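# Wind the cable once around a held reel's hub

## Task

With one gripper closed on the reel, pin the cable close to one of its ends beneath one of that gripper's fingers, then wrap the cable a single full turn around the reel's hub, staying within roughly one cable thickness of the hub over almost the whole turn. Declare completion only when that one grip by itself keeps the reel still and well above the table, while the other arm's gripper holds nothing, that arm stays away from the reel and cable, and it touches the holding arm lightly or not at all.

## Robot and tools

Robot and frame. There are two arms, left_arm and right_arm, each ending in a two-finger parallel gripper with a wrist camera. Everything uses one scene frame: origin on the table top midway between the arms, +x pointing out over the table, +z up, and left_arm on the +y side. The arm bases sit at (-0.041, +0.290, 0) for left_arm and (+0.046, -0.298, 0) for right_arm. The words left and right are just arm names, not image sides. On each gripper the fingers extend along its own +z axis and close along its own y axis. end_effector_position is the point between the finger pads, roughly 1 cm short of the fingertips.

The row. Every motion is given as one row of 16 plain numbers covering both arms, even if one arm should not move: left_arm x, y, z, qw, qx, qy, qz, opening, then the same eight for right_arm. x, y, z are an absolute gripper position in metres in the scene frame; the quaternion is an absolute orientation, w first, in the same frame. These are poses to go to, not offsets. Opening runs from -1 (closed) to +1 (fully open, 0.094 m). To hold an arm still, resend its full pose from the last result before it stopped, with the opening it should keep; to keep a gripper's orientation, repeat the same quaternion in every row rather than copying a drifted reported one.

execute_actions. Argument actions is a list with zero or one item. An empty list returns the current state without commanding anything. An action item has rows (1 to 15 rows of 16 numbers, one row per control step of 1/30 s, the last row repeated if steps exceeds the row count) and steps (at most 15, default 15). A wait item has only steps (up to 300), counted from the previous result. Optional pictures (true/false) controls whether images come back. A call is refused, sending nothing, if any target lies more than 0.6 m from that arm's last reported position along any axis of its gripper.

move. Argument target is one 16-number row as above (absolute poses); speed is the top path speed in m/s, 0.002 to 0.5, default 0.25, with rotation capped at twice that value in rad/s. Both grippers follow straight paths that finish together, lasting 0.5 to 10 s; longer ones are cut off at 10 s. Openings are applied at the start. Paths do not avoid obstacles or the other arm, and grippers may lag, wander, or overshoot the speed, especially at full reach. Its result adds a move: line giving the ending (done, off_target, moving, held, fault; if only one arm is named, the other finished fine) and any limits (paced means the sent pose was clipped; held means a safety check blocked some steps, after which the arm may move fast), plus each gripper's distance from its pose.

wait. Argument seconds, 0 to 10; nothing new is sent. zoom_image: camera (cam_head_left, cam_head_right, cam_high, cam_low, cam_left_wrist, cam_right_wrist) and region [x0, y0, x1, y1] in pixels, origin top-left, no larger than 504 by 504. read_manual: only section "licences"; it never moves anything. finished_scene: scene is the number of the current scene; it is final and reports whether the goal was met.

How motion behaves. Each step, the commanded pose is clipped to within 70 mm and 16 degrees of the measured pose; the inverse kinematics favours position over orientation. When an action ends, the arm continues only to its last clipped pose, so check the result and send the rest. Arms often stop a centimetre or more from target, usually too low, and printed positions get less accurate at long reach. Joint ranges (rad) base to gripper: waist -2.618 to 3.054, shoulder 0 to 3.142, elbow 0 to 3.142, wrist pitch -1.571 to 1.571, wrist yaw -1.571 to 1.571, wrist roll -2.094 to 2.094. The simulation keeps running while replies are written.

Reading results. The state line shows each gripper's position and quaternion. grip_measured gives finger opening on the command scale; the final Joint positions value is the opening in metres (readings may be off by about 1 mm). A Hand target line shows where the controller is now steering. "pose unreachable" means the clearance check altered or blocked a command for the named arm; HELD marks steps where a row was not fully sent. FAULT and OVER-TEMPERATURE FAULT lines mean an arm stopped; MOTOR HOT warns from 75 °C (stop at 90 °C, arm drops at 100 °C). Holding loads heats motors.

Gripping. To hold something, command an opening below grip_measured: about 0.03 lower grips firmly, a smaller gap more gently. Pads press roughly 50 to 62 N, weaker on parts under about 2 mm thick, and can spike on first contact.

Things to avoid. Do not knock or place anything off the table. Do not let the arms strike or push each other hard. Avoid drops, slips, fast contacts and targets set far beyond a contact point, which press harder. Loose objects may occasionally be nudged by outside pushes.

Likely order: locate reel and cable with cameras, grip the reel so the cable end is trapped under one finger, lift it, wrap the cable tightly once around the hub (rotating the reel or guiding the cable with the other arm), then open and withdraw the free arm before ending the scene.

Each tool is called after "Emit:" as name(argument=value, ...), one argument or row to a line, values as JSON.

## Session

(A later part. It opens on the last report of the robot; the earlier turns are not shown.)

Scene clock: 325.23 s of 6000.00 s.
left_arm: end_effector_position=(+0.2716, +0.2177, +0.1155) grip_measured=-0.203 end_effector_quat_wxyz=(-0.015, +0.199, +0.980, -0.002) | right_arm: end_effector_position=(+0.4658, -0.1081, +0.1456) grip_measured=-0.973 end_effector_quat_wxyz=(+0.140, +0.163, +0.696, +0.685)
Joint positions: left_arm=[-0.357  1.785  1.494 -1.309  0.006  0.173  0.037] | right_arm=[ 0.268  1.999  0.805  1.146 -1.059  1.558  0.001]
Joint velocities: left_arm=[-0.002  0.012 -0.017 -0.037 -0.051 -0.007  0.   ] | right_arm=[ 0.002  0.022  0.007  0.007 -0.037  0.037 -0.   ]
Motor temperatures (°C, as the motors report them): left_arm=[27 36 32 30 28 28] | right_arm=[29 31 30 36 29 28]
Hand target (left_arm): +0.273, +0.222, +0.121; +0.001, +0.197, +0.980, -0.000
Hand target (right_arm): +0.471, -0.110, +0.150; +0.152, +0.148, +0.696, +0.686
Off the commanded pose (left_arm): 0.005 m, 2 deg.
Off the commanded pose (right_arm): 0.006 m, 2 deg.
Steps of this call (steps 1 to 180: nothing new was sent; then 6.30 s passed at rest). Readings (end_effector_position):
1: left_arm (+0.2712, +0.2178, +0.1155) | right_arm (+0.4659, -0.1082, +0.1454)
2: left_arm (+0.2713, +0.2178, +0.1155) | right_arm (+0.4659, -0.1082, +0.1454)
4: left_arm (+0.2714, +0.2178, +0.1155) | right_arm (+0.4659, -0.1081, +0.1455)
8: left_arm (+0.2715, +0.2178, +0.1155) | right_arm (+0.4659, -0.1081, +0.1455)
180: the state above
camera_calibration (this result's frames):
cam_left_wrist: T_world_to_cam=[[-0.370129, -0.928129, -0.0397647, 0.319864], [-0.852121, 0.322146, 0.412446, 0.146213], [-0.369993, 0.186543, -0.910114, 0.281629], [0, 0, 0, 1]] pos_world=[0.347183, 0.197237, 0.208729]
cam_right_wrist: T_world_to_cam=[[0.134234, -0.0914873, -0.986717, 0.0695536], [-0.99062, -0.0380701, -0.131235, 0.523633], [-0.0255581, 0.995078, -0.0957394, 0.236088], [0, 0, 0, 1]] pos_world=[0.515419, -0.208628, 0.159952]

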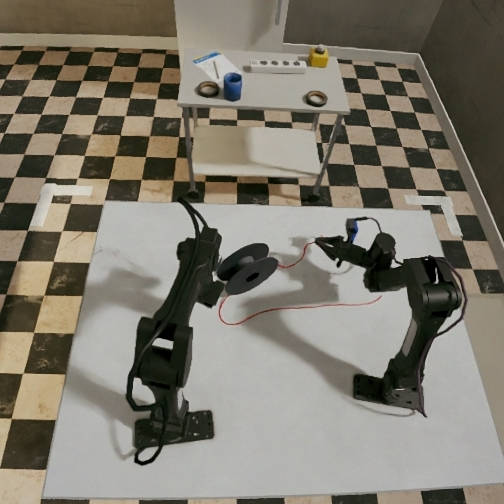

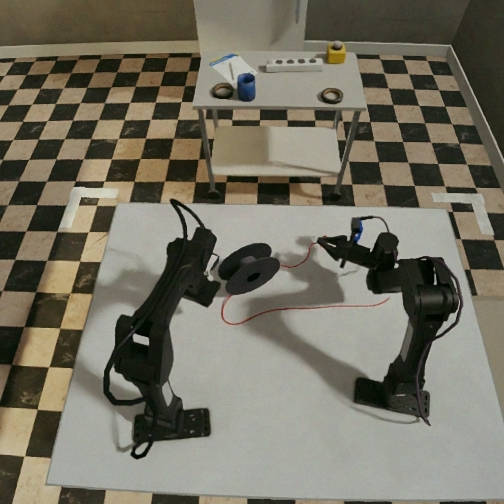

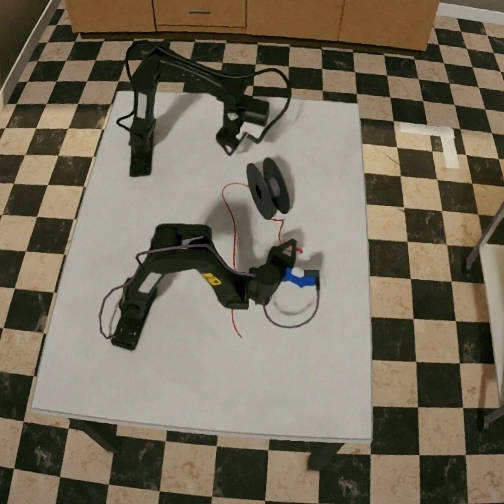

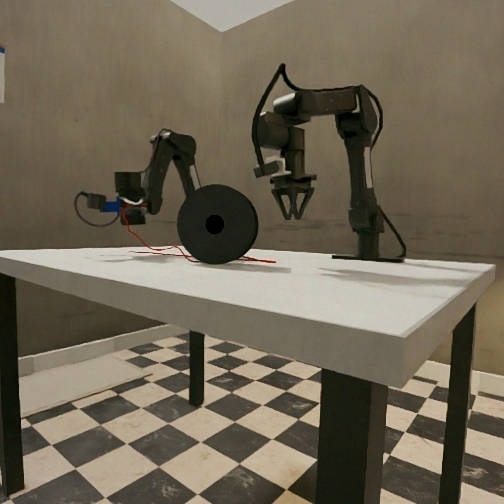

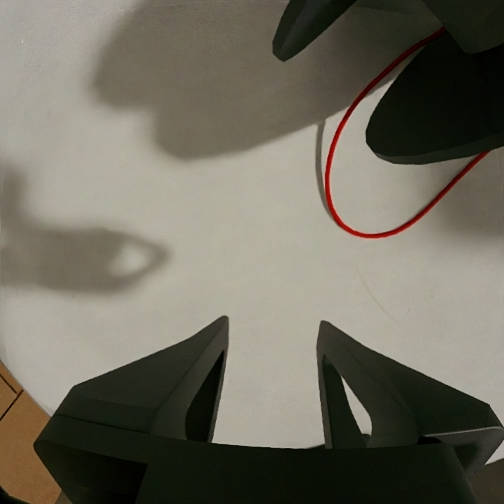

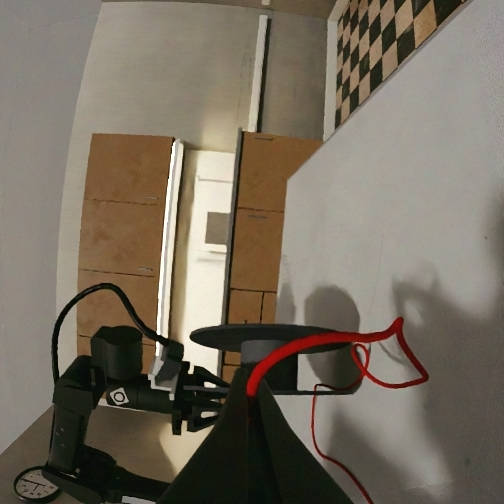

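Emit:
move(
  target=[0.247,0.12,0.06,0,0.62,0.785,0,-0.1,0.47,-0.11,0.15,0.15,0.15,0.691,0.691,-1],
)

Emit:
move(
  target=[0.247,0.12,0.006,0,0.62,0.785,0,-0.1,0.47,-0.11,0.15,0.15,0.15,0.691,0.691,-1],
  speed=0.1,
)

Emit:
move(
  target=[0.247,0.12,0.006,0,0.62,0.785,0,-1,0.47,-0.11,0.15,0.15,0.15,0.691,0.691,-1],
)

Emit:
move(
  target=[0.30,0.20,0.15,0,0.574,0.819,0,-1,0.47,-0.11,0.15,0.15,0.15,0.691,0.691,-1],
  speed=0.08,
)

Scene clock: 337.17 s of 6000.00 s.
left_arm: end_effector_position=(+0.2471, +0.1210, +0.0662) grip_measured=-0.103 end_effector_quat_wxyz=(+0.003, +0.614, +0.789, -0.001) | right_arm: end_effector_position=(+0.4657, -0.1080, +0.1519) grip_measured=-0.973 end_effector_quat_wxyz=(+0.148, +0.155, +0.691, +0.690)
Joint positions: left_arm=[-0.663  1.828  1.35  -1.087  0.002  0.789  0.042] | right_arm=[ 0.268  1.999  0.805  1.186 -1.061  1.573  0.001]
Joint velocities: left_arm=[ 0.007  0.002  0.007  0.007  0.022  0.022 -0.   ] | right_arm=[ 0.002  0.012 -0.007  0.007  0.051  0.051  0.001]
Motor temperatures (°C, as the motors report them): left_arm=[27 36 31 30 28 28] | right_arm=[29 31 30 36 29 28]
Hand target (left_arm): +0.245, +0.120, +0.060; -0.002, +0.620, +0.785, -0.000
Hand target (right_arm): +0.470, -0.110, +0.150; +0.150, +0.150, +0.691, +0.691
Off the commanded pose (left_arm): 0.006 m, 1 deg.
Off the commanded pose (right_arm): 0.005 m, 1 deg.
After step 180, 3.53 s passed at rest.
move: done
camera_calibration (this result's frames):
cam_left_wrist: T_world_to_cam=[[-0.96223, -0.267117, -0.0525474, 0.286185], [-0.266574, 0.885336, 0.380945, -0.0339585], [-0.0552347, 0.380565, -0.923103, 0.145372], [0, 0, 0, 1]] pos_world=[0.274353, 0.051186, 0.162168]
cam_right_wrist: T_world_to_cam=[[0.160377, -0.0820089, -0.983643, 0.0641849], [-0.986753, -0.0380177, -0.157715, 0.52663], [-0.0244618, 0.995906, -0.0870197, 0.234817], [0, 0, 0, 1]] pos_world=[0.515104, -0.208571, 0.166626]

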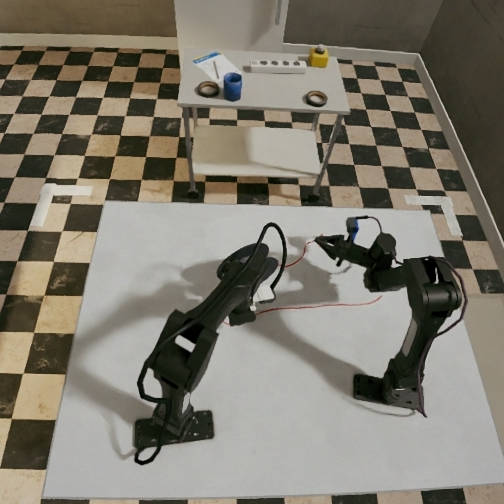

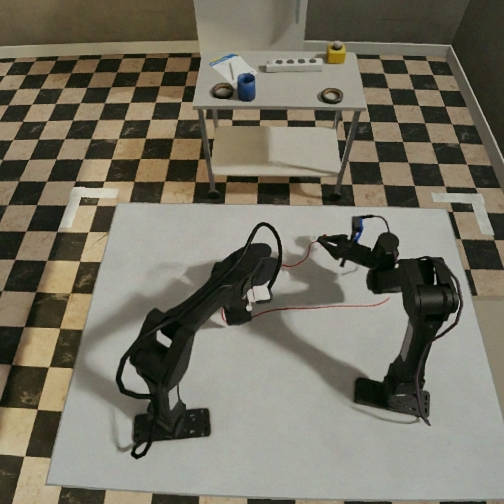

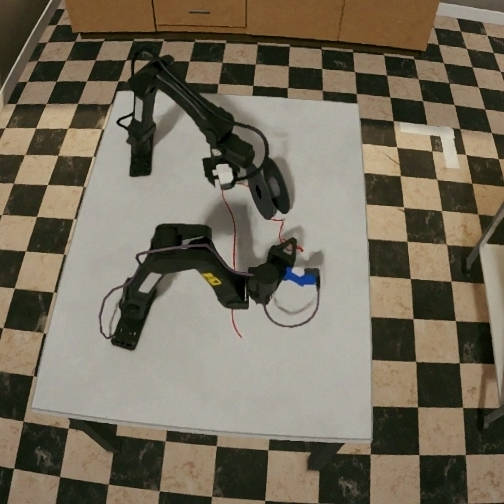

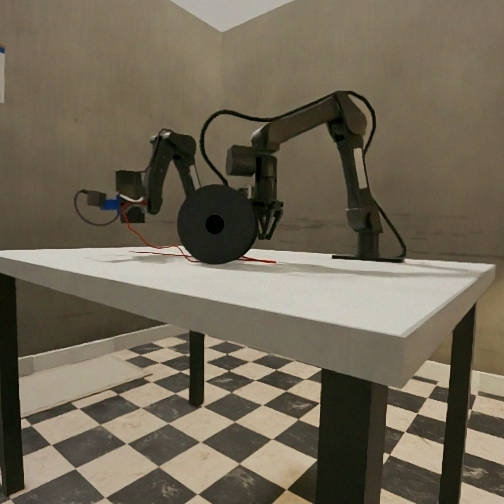

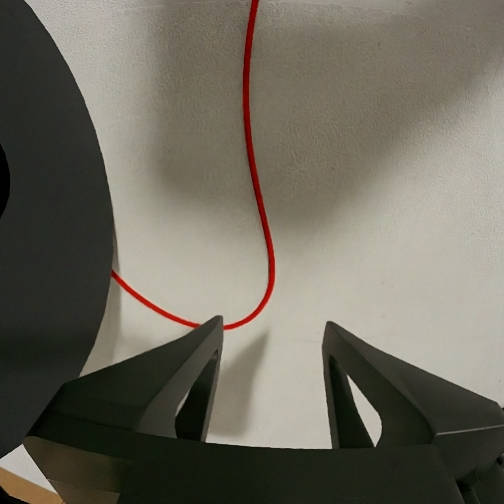

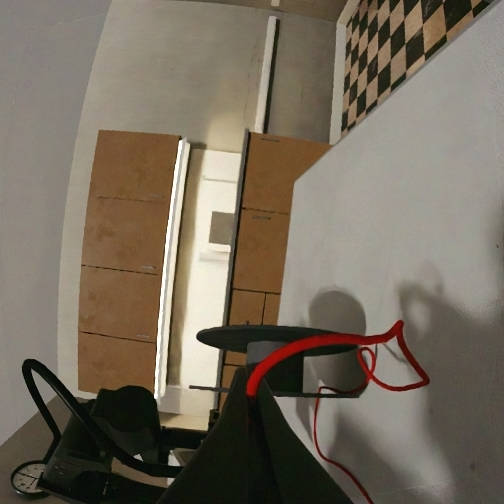

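Scene clock: 338.33 s of 6000.00 s.
left_arm: end_effector_position=(+0.2495, +0.1197, +0.0114) grip_measured=-0.103 end_effector_quat_wxyz=(+0.004, +0.616, +0.788, -0.000) | right_arm: end_effector_position=(+0.4660, -0.1079, +0.1480) grip_measured=-0.973 end_effector_quat_wxyz=(+0.145, +0.158, +0.692, +0.689)
Joint positions: left_arm=[-0.663  1.906  1.223 -0.88   0.002  0.794  0.042] | right_arm=[ 0.268  2.009  0.805  1.188 -1.061  1.574  0.001]
Joint velocities: left_arm=[ 0.002 -0.012 -0.012 -0.007 -0.007 -0.037  0.001] | right_arm=[-0.002 -0.002 -0.007 -0.022 -0.066  0.066 -0.001]
Motor temperatures (°C, as the motors report them): left_arm=[27 36 31 30 28 28] | right_arm=[29 31 30 36 29 28]
Hand target (left_arm): +0.247, +0.120, +0.006; +0.000, +0.620, +0.785, -0.000
Hand target (right_arm): +0.470, -0.110, +0.150; +0.150, +0.150, +0.691, +0.691
Off the commanded pose (left_arm): 0.006 m, 1 deg.
Off the commanded pose (right_arm): 0.005 m, 1 deg.
move: done
camera_calibration (this result's frames):
cam_left_wrist: T_world_to_cam=[[-0.963479, -0.262357, -0.0536479, 0.28502], [-0.262641, 0.886734, 0.380424, -0.0123834], [-0.0522352, 0.38062, -0.923255, 0.094652], [0, 0, 0, 1]] pos_world=[0.276303, 0.0497312, 0.10739]
cam_right_wrist: T_world_to_cam=[[0.150807, -0.0819684, -0.985159, 0.0649462], [-0.98823, -0.0383883, -0.148083, 0.52549], [-0.0256805, 0.995895, -0.0867929, 0.234959], [0, 0, 0, 1]] pos_world=[0.515544, -0.208498, 0.162191]

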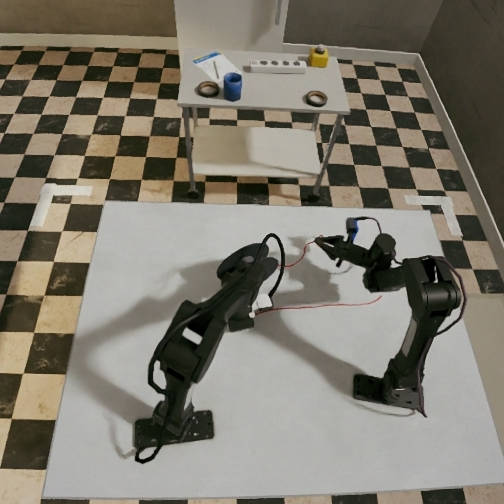

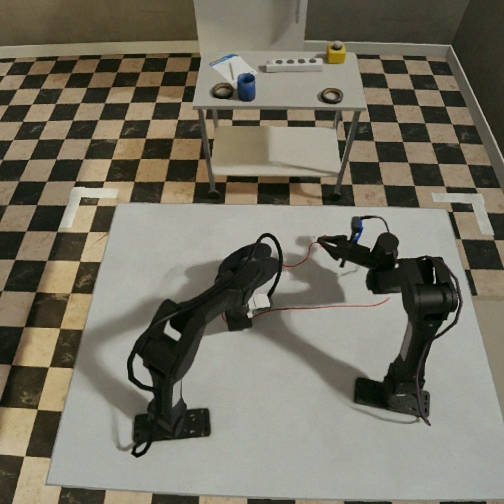

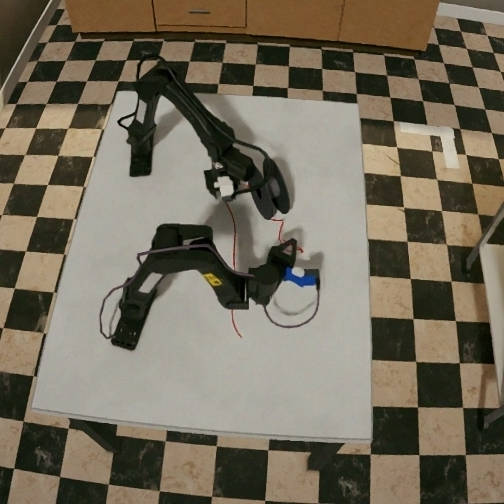

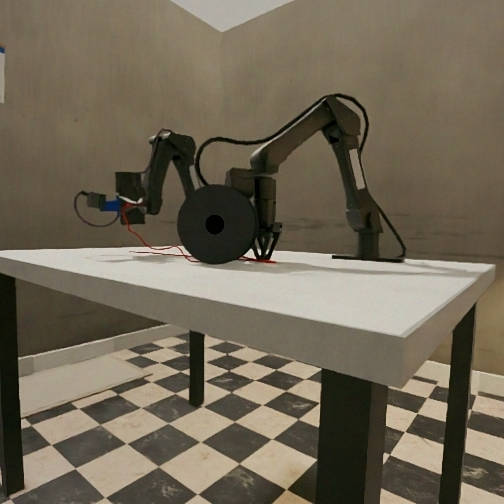

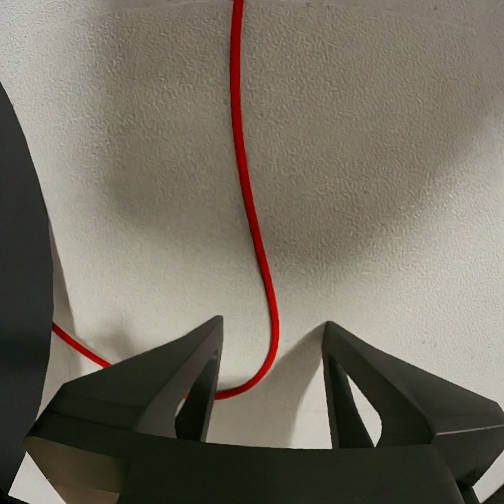

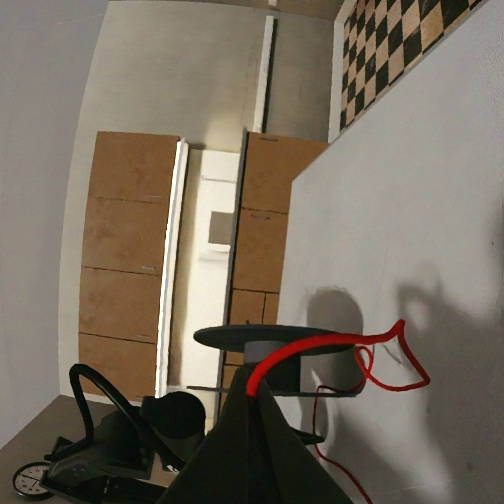

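Scene clock: 339.03 s of 6000.00 s.
left_arm: end_effector_position=(+0.2495, +0.1197, +0.0114) grip_measured=-0.957 end_effector_quat_wxyz=(+0.004, +0.616, +0.788, -0.000) | right_arm: end_effector_position=(+0.4660, -0.1079, +0.1480) grip_measured=-0.973 end_effector_quat_wxyz=(+0.144, +0.158, +0.692, +0.689)
Joint positions: left_arm=[-0.663  1.906  1.223 -0.88   0.002  0.795  0.002] | right_arm=[ 0.268  2.009  0.805  1.188 -1.061  1.576  0.001]
Joint velocities: left_arm=[-0.007 -0.012  0.002 -0.081 -0.007  0.007 -0.   ] | right_arm=[-0.007  0.002 -0.012 -0.066 -0.022  0.037 -0.001]
Motor temperatures (°C, as the motors report them): left_arm=[27 36 31 30 28 28] | right_arm=[29 31 30 36 29 28]
Hand target (left_arm): +0.247, +0.120, +0.006; -0.000, +0.620, +0.785, -0.000
Hand target (right_arm): +0.470, -0.110, +0.150; +0.150, +0.150, +0.691, +0.691
Off the commanded pose (left_arm): 0.006 m, 1 deg.
Off the commanded pose (right_arm): 0.005 m, 1 deg.
move: done
camera_calibration (this result's frames):
cam_left_wrist: T_world_to_cam=[[-0.963578, -0.261989, -0.0536505, 0.285001], [-0.262304, 0.886833, 0.380425, -0.0124795], [-0.0520881, 0.380642, -0.923254, 0.0946127], [0, 0, 0, 1]] pos_world=[0.276276, 0.0497208, 0.10739]
cam_right_wrist: T_world_to_cam=[[0.14944, -0.0813421, -0.985419, 0.0656893], [-0.988434, -0.0382825, -0.146737, 0.525398], [-0.0257884, 0.995951, -0.0861222, 0.234916], [0, 0, 0, 1]] pos_world=[0.515563, -0.208508, 0.162058]

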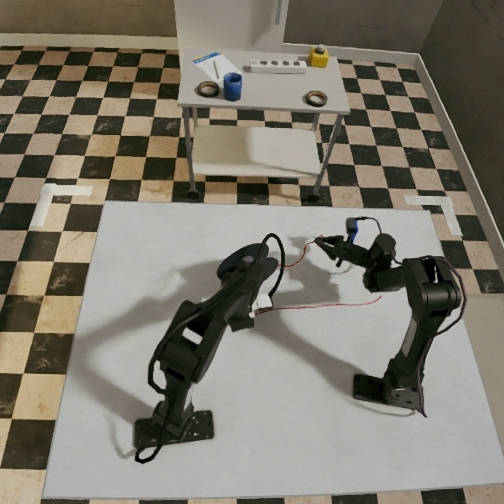

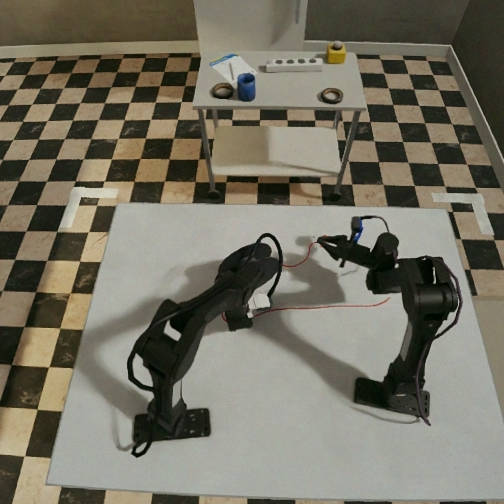

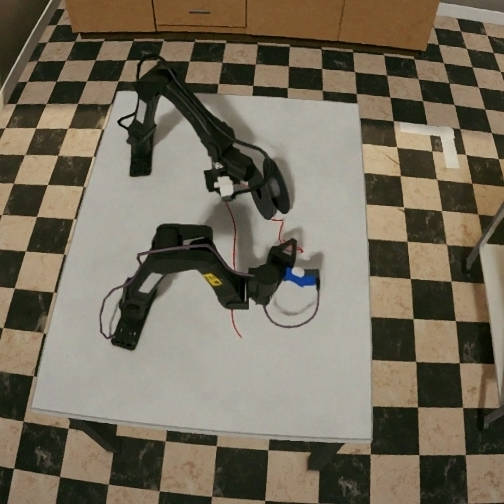

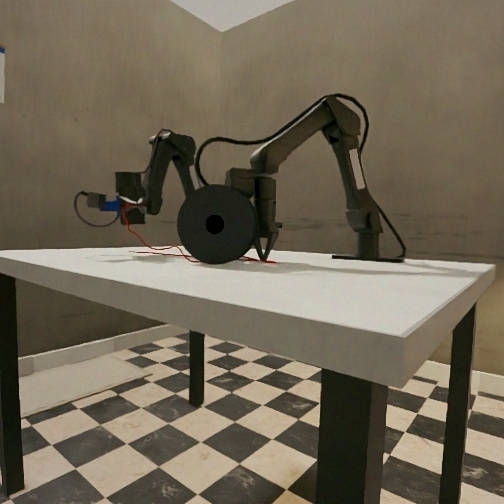

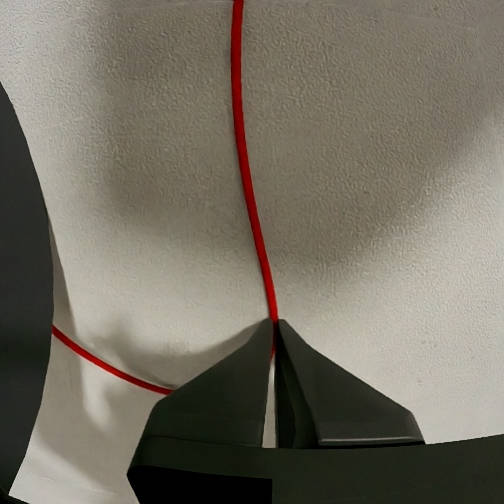

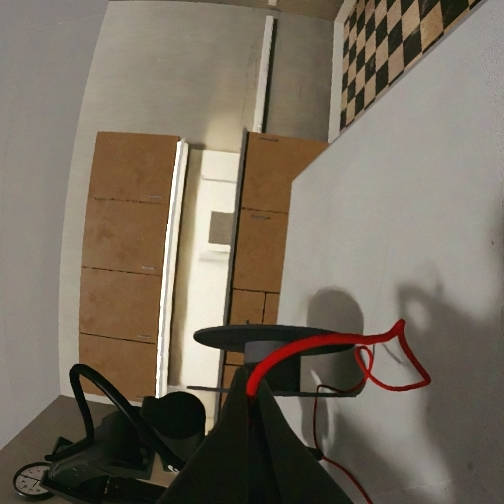

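Scene clock: 341.67 s of 6000.00 s.
left_arm: end_effector_position=(+0.2982, +0.1975, +0.1475) grip_measured=-0.957 end_effector_quat_wxyz=(+0.003, +0.575, +0.818, +0.000) | right_arm: end_effector_position=(+0.4660, -0.1079, +0.1480) grip_measured=-0.973 end_effector_quat_wxyz=(+0.143, +0.159, +0.692, +0.690)
Joint positions: left_arm=[-0.398  1.874  1.735 -1.425  0.002  0.956  0.002] | right_arm=[ 0.268  2.009  0.805  1.188 -1.061  1.578  0.001]
Joint velocities: left_arm=[-0.007 -0.002  0.017 -0.022 -0.051  0.007 -0.001] | right_arm=[ 0.007 -0.022  0.002  0.007 -0.095 -0.037  0.001]
Motor temperatures (°C, as the motors report them): left_arm=[27 36 32 30 28 28] | right_arm=[29 31 30 36 29 28]
Hand target (left_arm): +0.302, +0.199, +0.150; +0.002, +0.574, +0.819, +0.000
Hand target (right_arm): +0.470, -0.110, +0.150; +0.150, +0.150, +0.691, +0.691
Off the commanded pose (left_arm): 0.004 m, 0 deg.
Off the commanded pose (right_arm): 0.005 m, 1 deg.
move: done
camera_calibration (this result's frames):
cam_left_wrist: T_world_to_cam=[[-0.931556, -0.359604, -0.0537483, 0.369358], [-0.351942, 0.854655, 0.381708, -0.087561], [-0.0913274, 0.374498, -0.922719, 0.206013], [0, 0, 0, 1]] pos_world=[0.332076, 0.130506, 0.243367]
cam_right_wrist: T_world_to_cam=[[0.147389, -0.0804022, -0.985805, 0.0668035], [-0.988738, -0.0381254, -0.144718, 0.525257], [-0.0259486, 0.996033, -0.085116, 0.234851], [0, 0, 0, 1]] pos_world=[0.51559, -0.208522, 0.161859]

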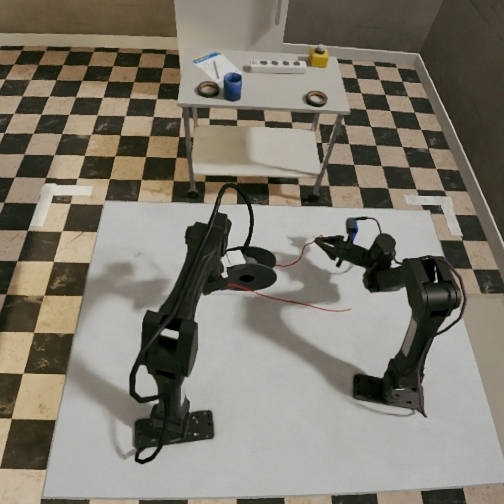

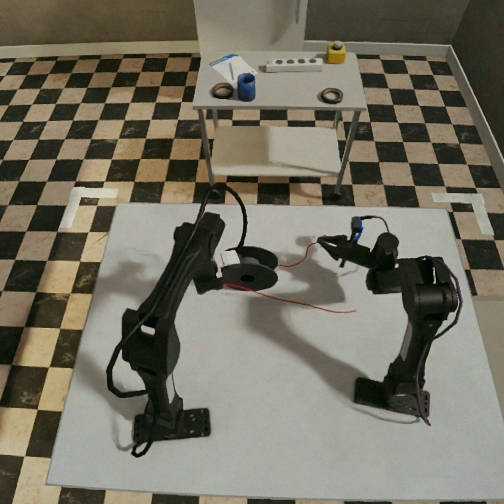

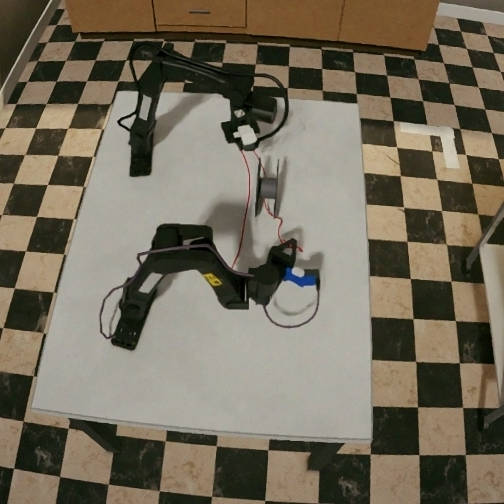

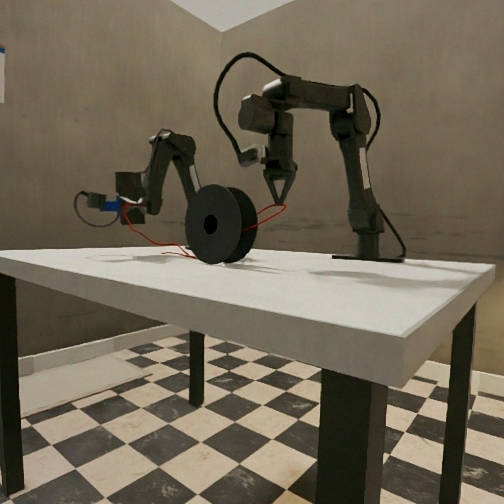

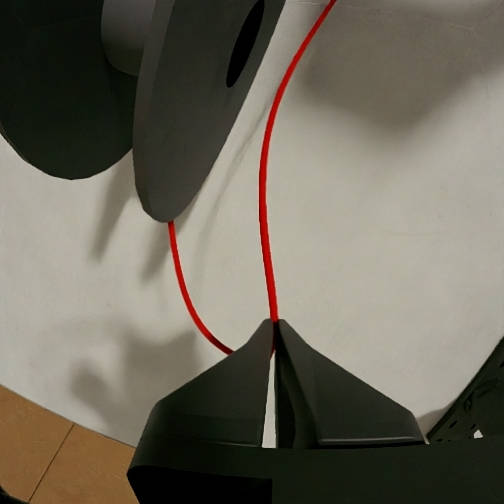

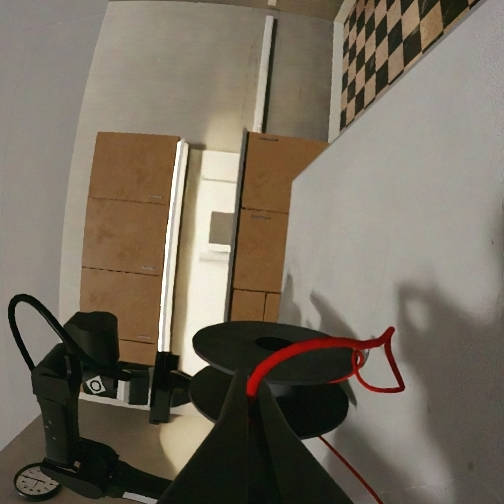

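Emit:
move(
  target=[0.40,0.19,0.20,0.05,0.707,0.707,0,-1,0.47,-0.11,0.15,0.15,0.15,0.691,0.691,-1],
  speed=0.06,
)

Scene clock: 351.67 s of 6000.00 s.
left_arm: end_effector_position=(+0.3956, +0.1867, +0.1938) grip_measured=-0.957 end_effector_quat_wxyz=(+0.091, +0.704, +0.704, +0.031) | right_arm: end_effector_position=(+0.4660, -0.1079, +0.1480) grip_measured=-0.973 end_effector_quat_wxyz=(+0.143, +0.160, +0.692, +0.690)
Joint positions: left_arm=[-0.347  2.185  2.367 -1.566  0.045  1.351  0.002] | right_arm=[ 0.268  2.009  0.805  1.188 -1.061  1.58   0.001]
Joint velocities: left_arm=[-0.007 -0.002  0.007 -0.051 -0.037 -0.066 -0.001] | right_arm=[-0.012 -0.007 -0.002  0.007  0.037  0.051 -0.001]
Motor temperatures (°C, as the motors report them): left_arm=[27 35 32 30 28 28] | right_arm=[29 31 30 36 29 28]
Hand target (left_arm): +0.399, +0.189, +0.199; +0.100, +0.703, +0.703, +0.031
Hand target (right_arm): +0.470, -0.110, +0.150; +0.150, +0.150, +0.691, +0.691
Off the commanded pose (left_arm): 0.008 m, 6 deg.
Off the commanded pose (right_arm): 0.005 m, 1 deg.
joint sent to its limit (left arm) — the command would take joint 4 (wrist pitch) past its lower limit, so that joint was sent only as far as its limit.
After step 190, 0.37 s passed at rest.
move: off_target (left_arm)
camera_calibration (this result's frames):
cam_left_wrist: T_world_to_cam=[[-0.97534, -0.0322878, -0.218333, 0.446768], [-0.0976495, 0.95028, 0.295691, -0.1635], [0.19793, 0.309719, -0.929999, 0.160728], [0, 0, 0, 1]] pos_world=[0.387972, 0.120015, 0.295366]
cam_right_wrist: T_world_to_cam=[[0.145679, -0.0796187, -0.986123, 0.0677318], [-0.988988, -0.037996, -0.143035, 0.525139], [-0.0260805, 0.996101, -0.0842771, 0.234795], [0, 0, 0, 1]] pos_world=[0.515612, -0.208534, 0.161693]

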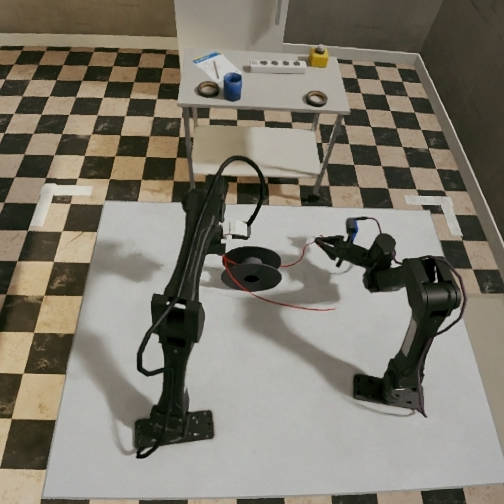

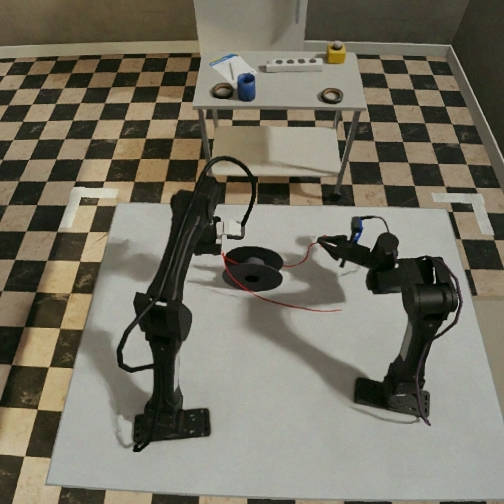

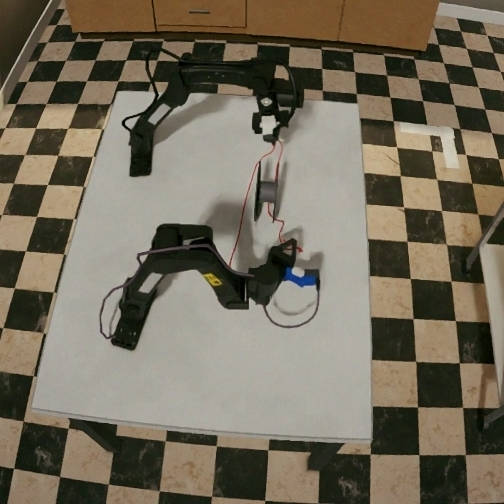

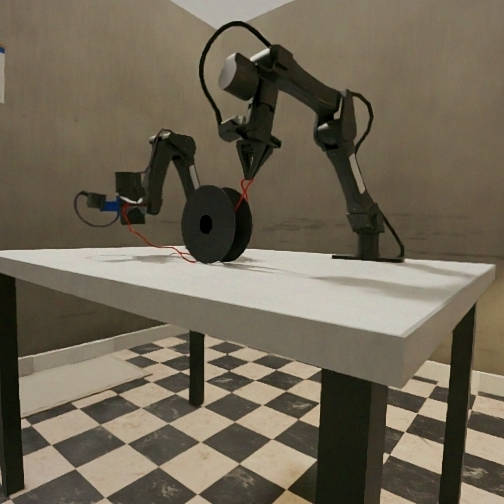

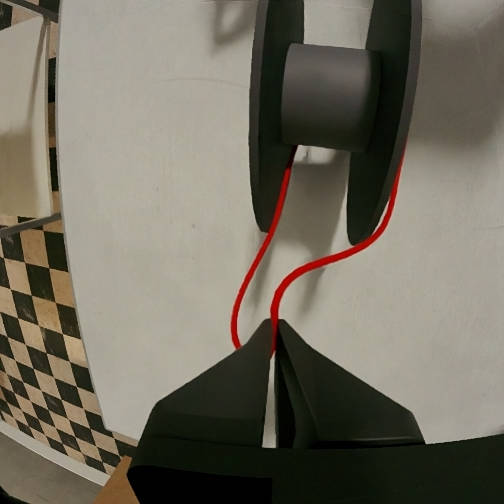

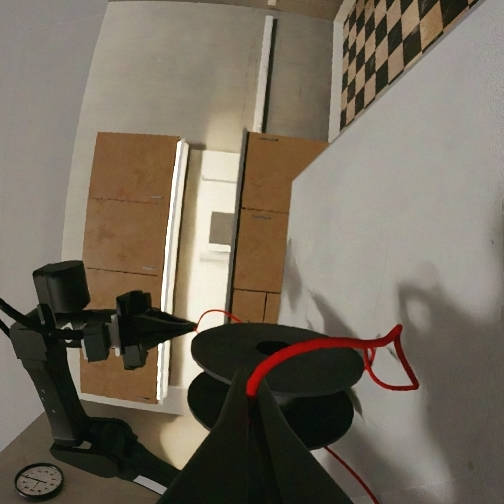

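Emit:
move(
  target=[0.375,0.12,0.22,0.12,0.70,0.70,0,-1,0.47,-0.11,0.15,0.15,0.15,0.691,0.691,-1],
  speed=0.05,
)

Emit:
move(
  target=[0.365,0.04,0.20,0.14,0.70,0.70,-0.05,-1,0.49,-0.13,0.13,0.15,0.15,0.691,0.691,-1],
  speed=0.05,
)

Scene clock: 358.13 s of 6000.00 s.
left_arm: end_effector_position=(+0.3756, +0.1260, +0.1995) grip_measured=-0.957 end_effector_quat_wxyz=(+0.108, +0.701, +0.704, +0.003) | right_arm: end_effector_position=(+0.4660, -0.1079, +0.1480) grip_measured=-0.973 end_effector_quat_wxyz=(+0.142, +0.160, +0.692, +0.690)
Joint positions: left_arm=[-0.473  2.173  2.367 -1.566  0.087  1.215  0.002] | right_arm=[ 0.268  2.009  0.805  1.188 -1.061  1.581  0.001]
Joint velocities: left_arm=[ 0.012 -0.002 -0.002 -0.022  0.037  0.007  0.   ] | right_arm=[-0.007  0.002 -0.002  0.051 -0.007  0.037 -0.   ]
Motor temperatures (°C, as the motors report them): left_arm=[27 36 32 30 28 28] | right_arm=[29 31 30 36 29 28]
Hand target (left_arm): +0.373, +0.121, +0.220; +0.133, +0.701, +0.701, +0.006
Hand target (right_arm): +0.470, -0.110, +0.150; +0.150, +0.150, +0.691, +0.691
Off the commanded pose (left_arm): 0.021 m, 1 deg.
Off the commanded pose (right_arm): 0.005 m, 1 deg.
joint sent to its limit (left arm) — the command would take joint 4 (wrist pitch) past its lower limit, so that joint was sent only as far as its limit.
move: off_target (left_arm)
camera_calibration (this result's frames):
cam_left_wrist: T_world_to_cam=[[-0.978637, -0.0447604, -0.200663, 0.4259], [-0.0922858, 0.967799, 0.234199, -0.101419], [0.183719, 0.247715, -0.951254, 0.206169], [0, 0, 0, 1]] pos_world=[0.369564, 0.066146, 0.305334]
cam_right_wrist: T_world_to_cam=[[0.144311, -0.0789916, -0.986374, 0.0684743], [-0.989186, -0.0378934, -0.141688, 0.525043], [-0.0261849, 0.996155, -0.0836058, 0.234751], [0, 0, 0, 1]] pos_world=[0.51563, -0.208543, 0.16156]

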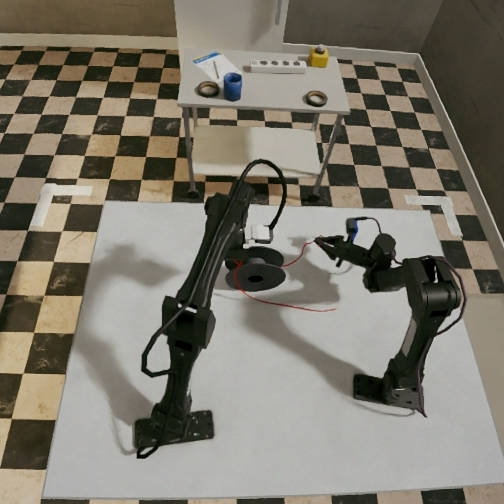

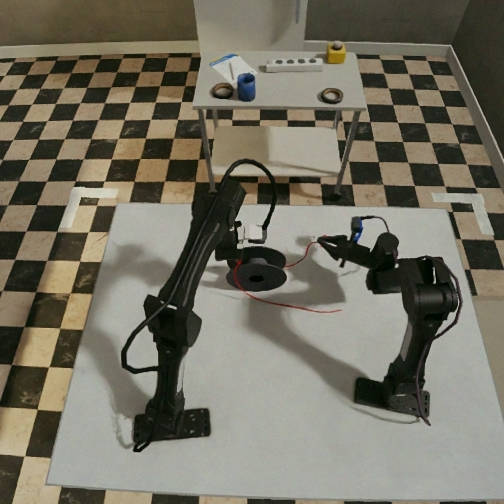

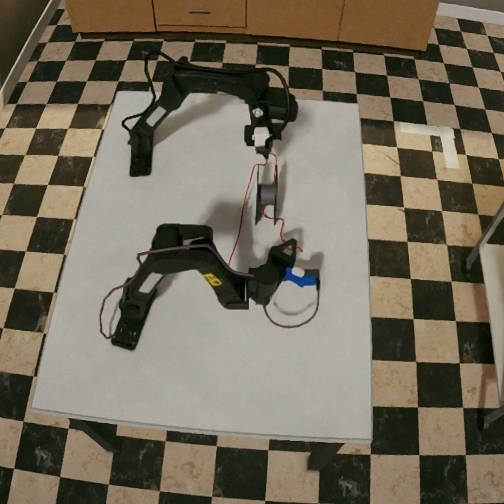

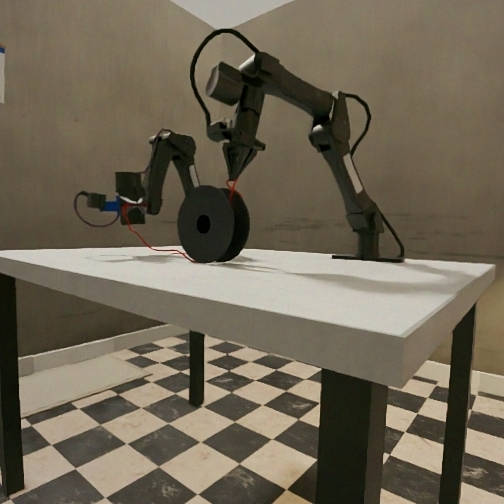

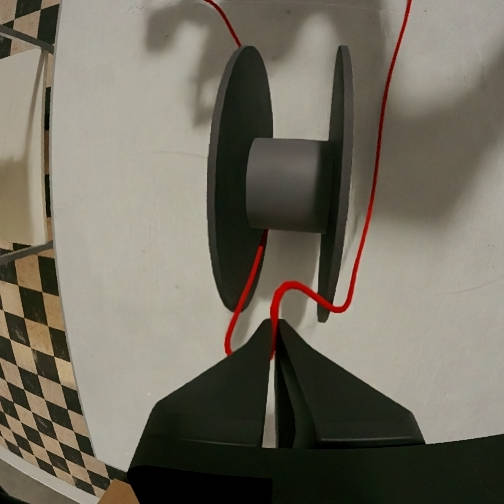

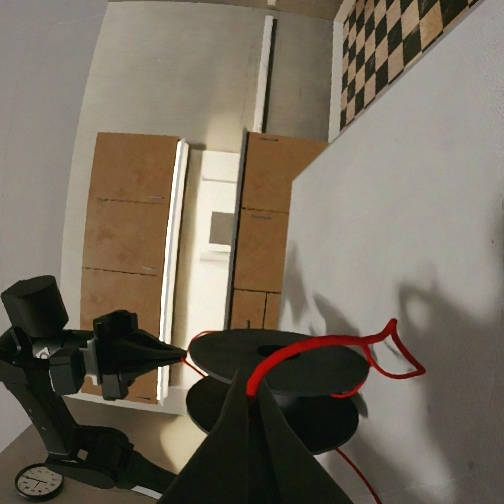

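Scene clock: 360.20 s of 6000.00 s.
left_arm: end_effector_position=(+0.3638, +0.0471, +0.1949) grip_measured=-0.957 end_effector_quat_wxyz=(+0.133, +0.699, +0.701, -0.043) | right_arm: end_effector_position=(+0.4849, -0.1272, +0.1267) grip_measured=-0.973 end_effector_quat_wxyz=(+0.138, +0.165, +0.692, +0.689)
Joint positions: left_arm=[-0.612  2.268  2.495 -1.567  0.161  1.067  0.002] | right_arm=[ 0.211  2.122  0.878  1.216 -1.117  1.583  0.001]
Joint velocities: left_arm=[-0.012  0.002  0.012  0.022  0.037  0.051 -0.   ] | right_arm=[ 0.002  0.002 -0.007 -0.007 -0.037 -0.022 -0.001]
Motor temperatures (°C, as the motors report them): left_arm=[27 36 32 30 28 28] | right_arm=[29 31 30 36 29 28]
Hand target (left_arm): +0.363, +0.040, +0.200; +0.141, +0.699, +0.699, -0.050
Hand target (right_arm): +0.490, -0.130, +0.130; +0.151, +0.150, +0.692, +0.690
Off the commanded pose (left_arm): 0.009 m, 1 deg.
Off the commanded pose (right_arm): 0.007 m, 2 deg.
joint sent to its limit (left arm) — the command would take joint 4 (wrist pitch) past its lower limit, so that joint was sent only as far as its limit.
move: done
camera_calibration (this result's frames):
cam_left_wrist: T_world_to_cam=[[-0.984512, -0.0517212, -0.167513, 0.405884], [-0.0755044, 0.987427, 0.138879, -0.0135368], [0.158224, 0.149376, -0.976039, 0.242312], [0, 0, 0, 1]] pos_world=[0.360236, -0.00183614, 0.306377]
cam_right_wrist: T_world_to_cam=[[0.131535, -0.0779395, -0.988243, 0.0498351], [-0.990948, -0.03734, -0.12895, 0.539279], [-0.0268507, 0.996259, -0.0821455, 0.252836], [0, 0, 0, 1]] pos_world=[0.534631, -0.227869, 0.139559]

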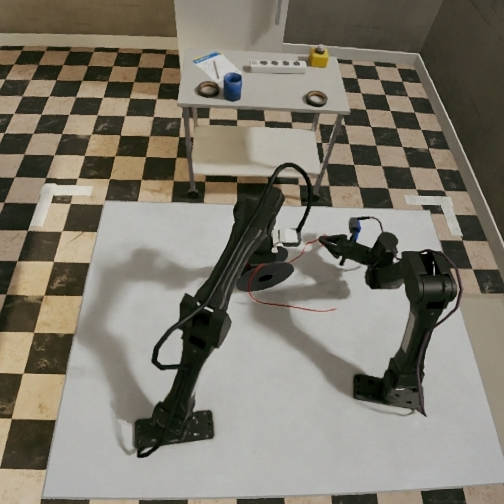

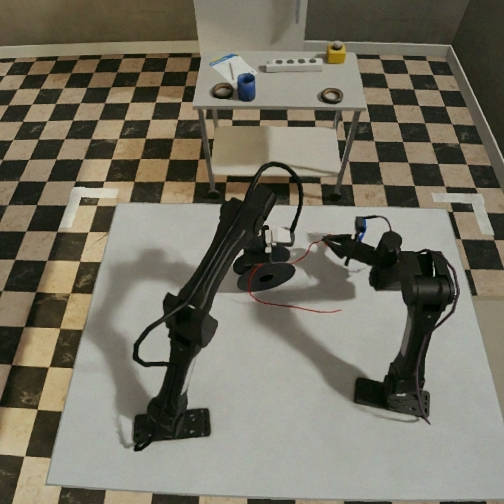

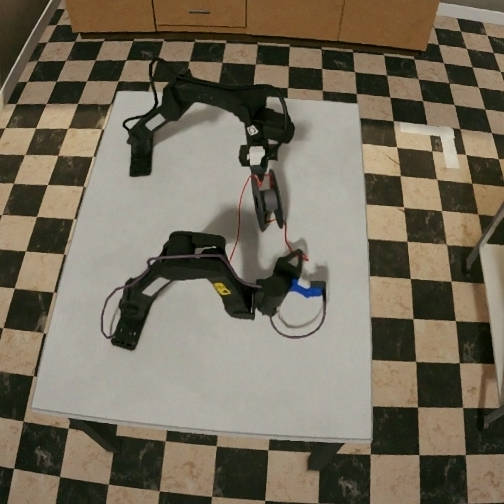

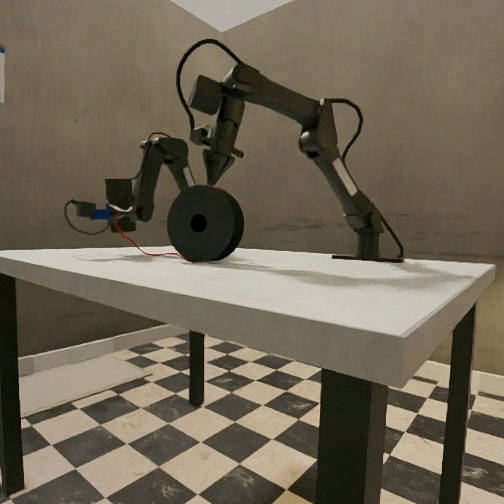

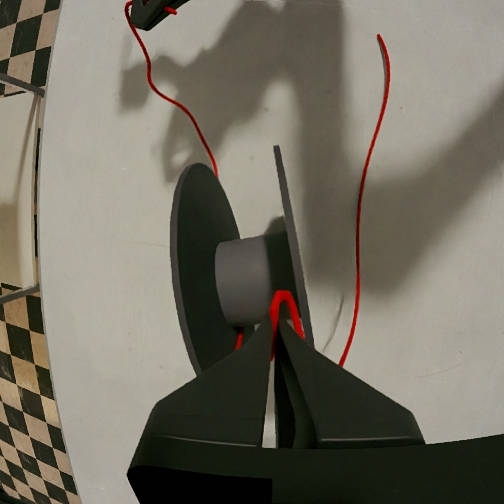

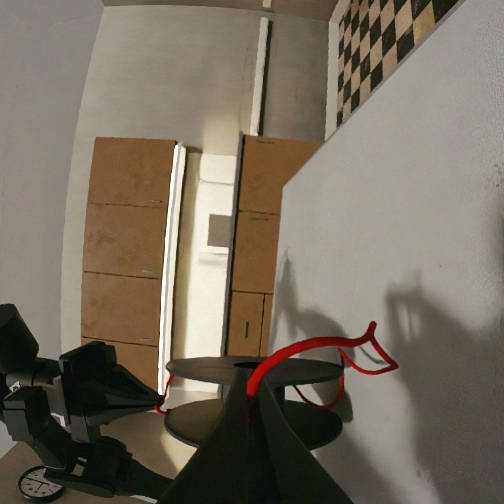

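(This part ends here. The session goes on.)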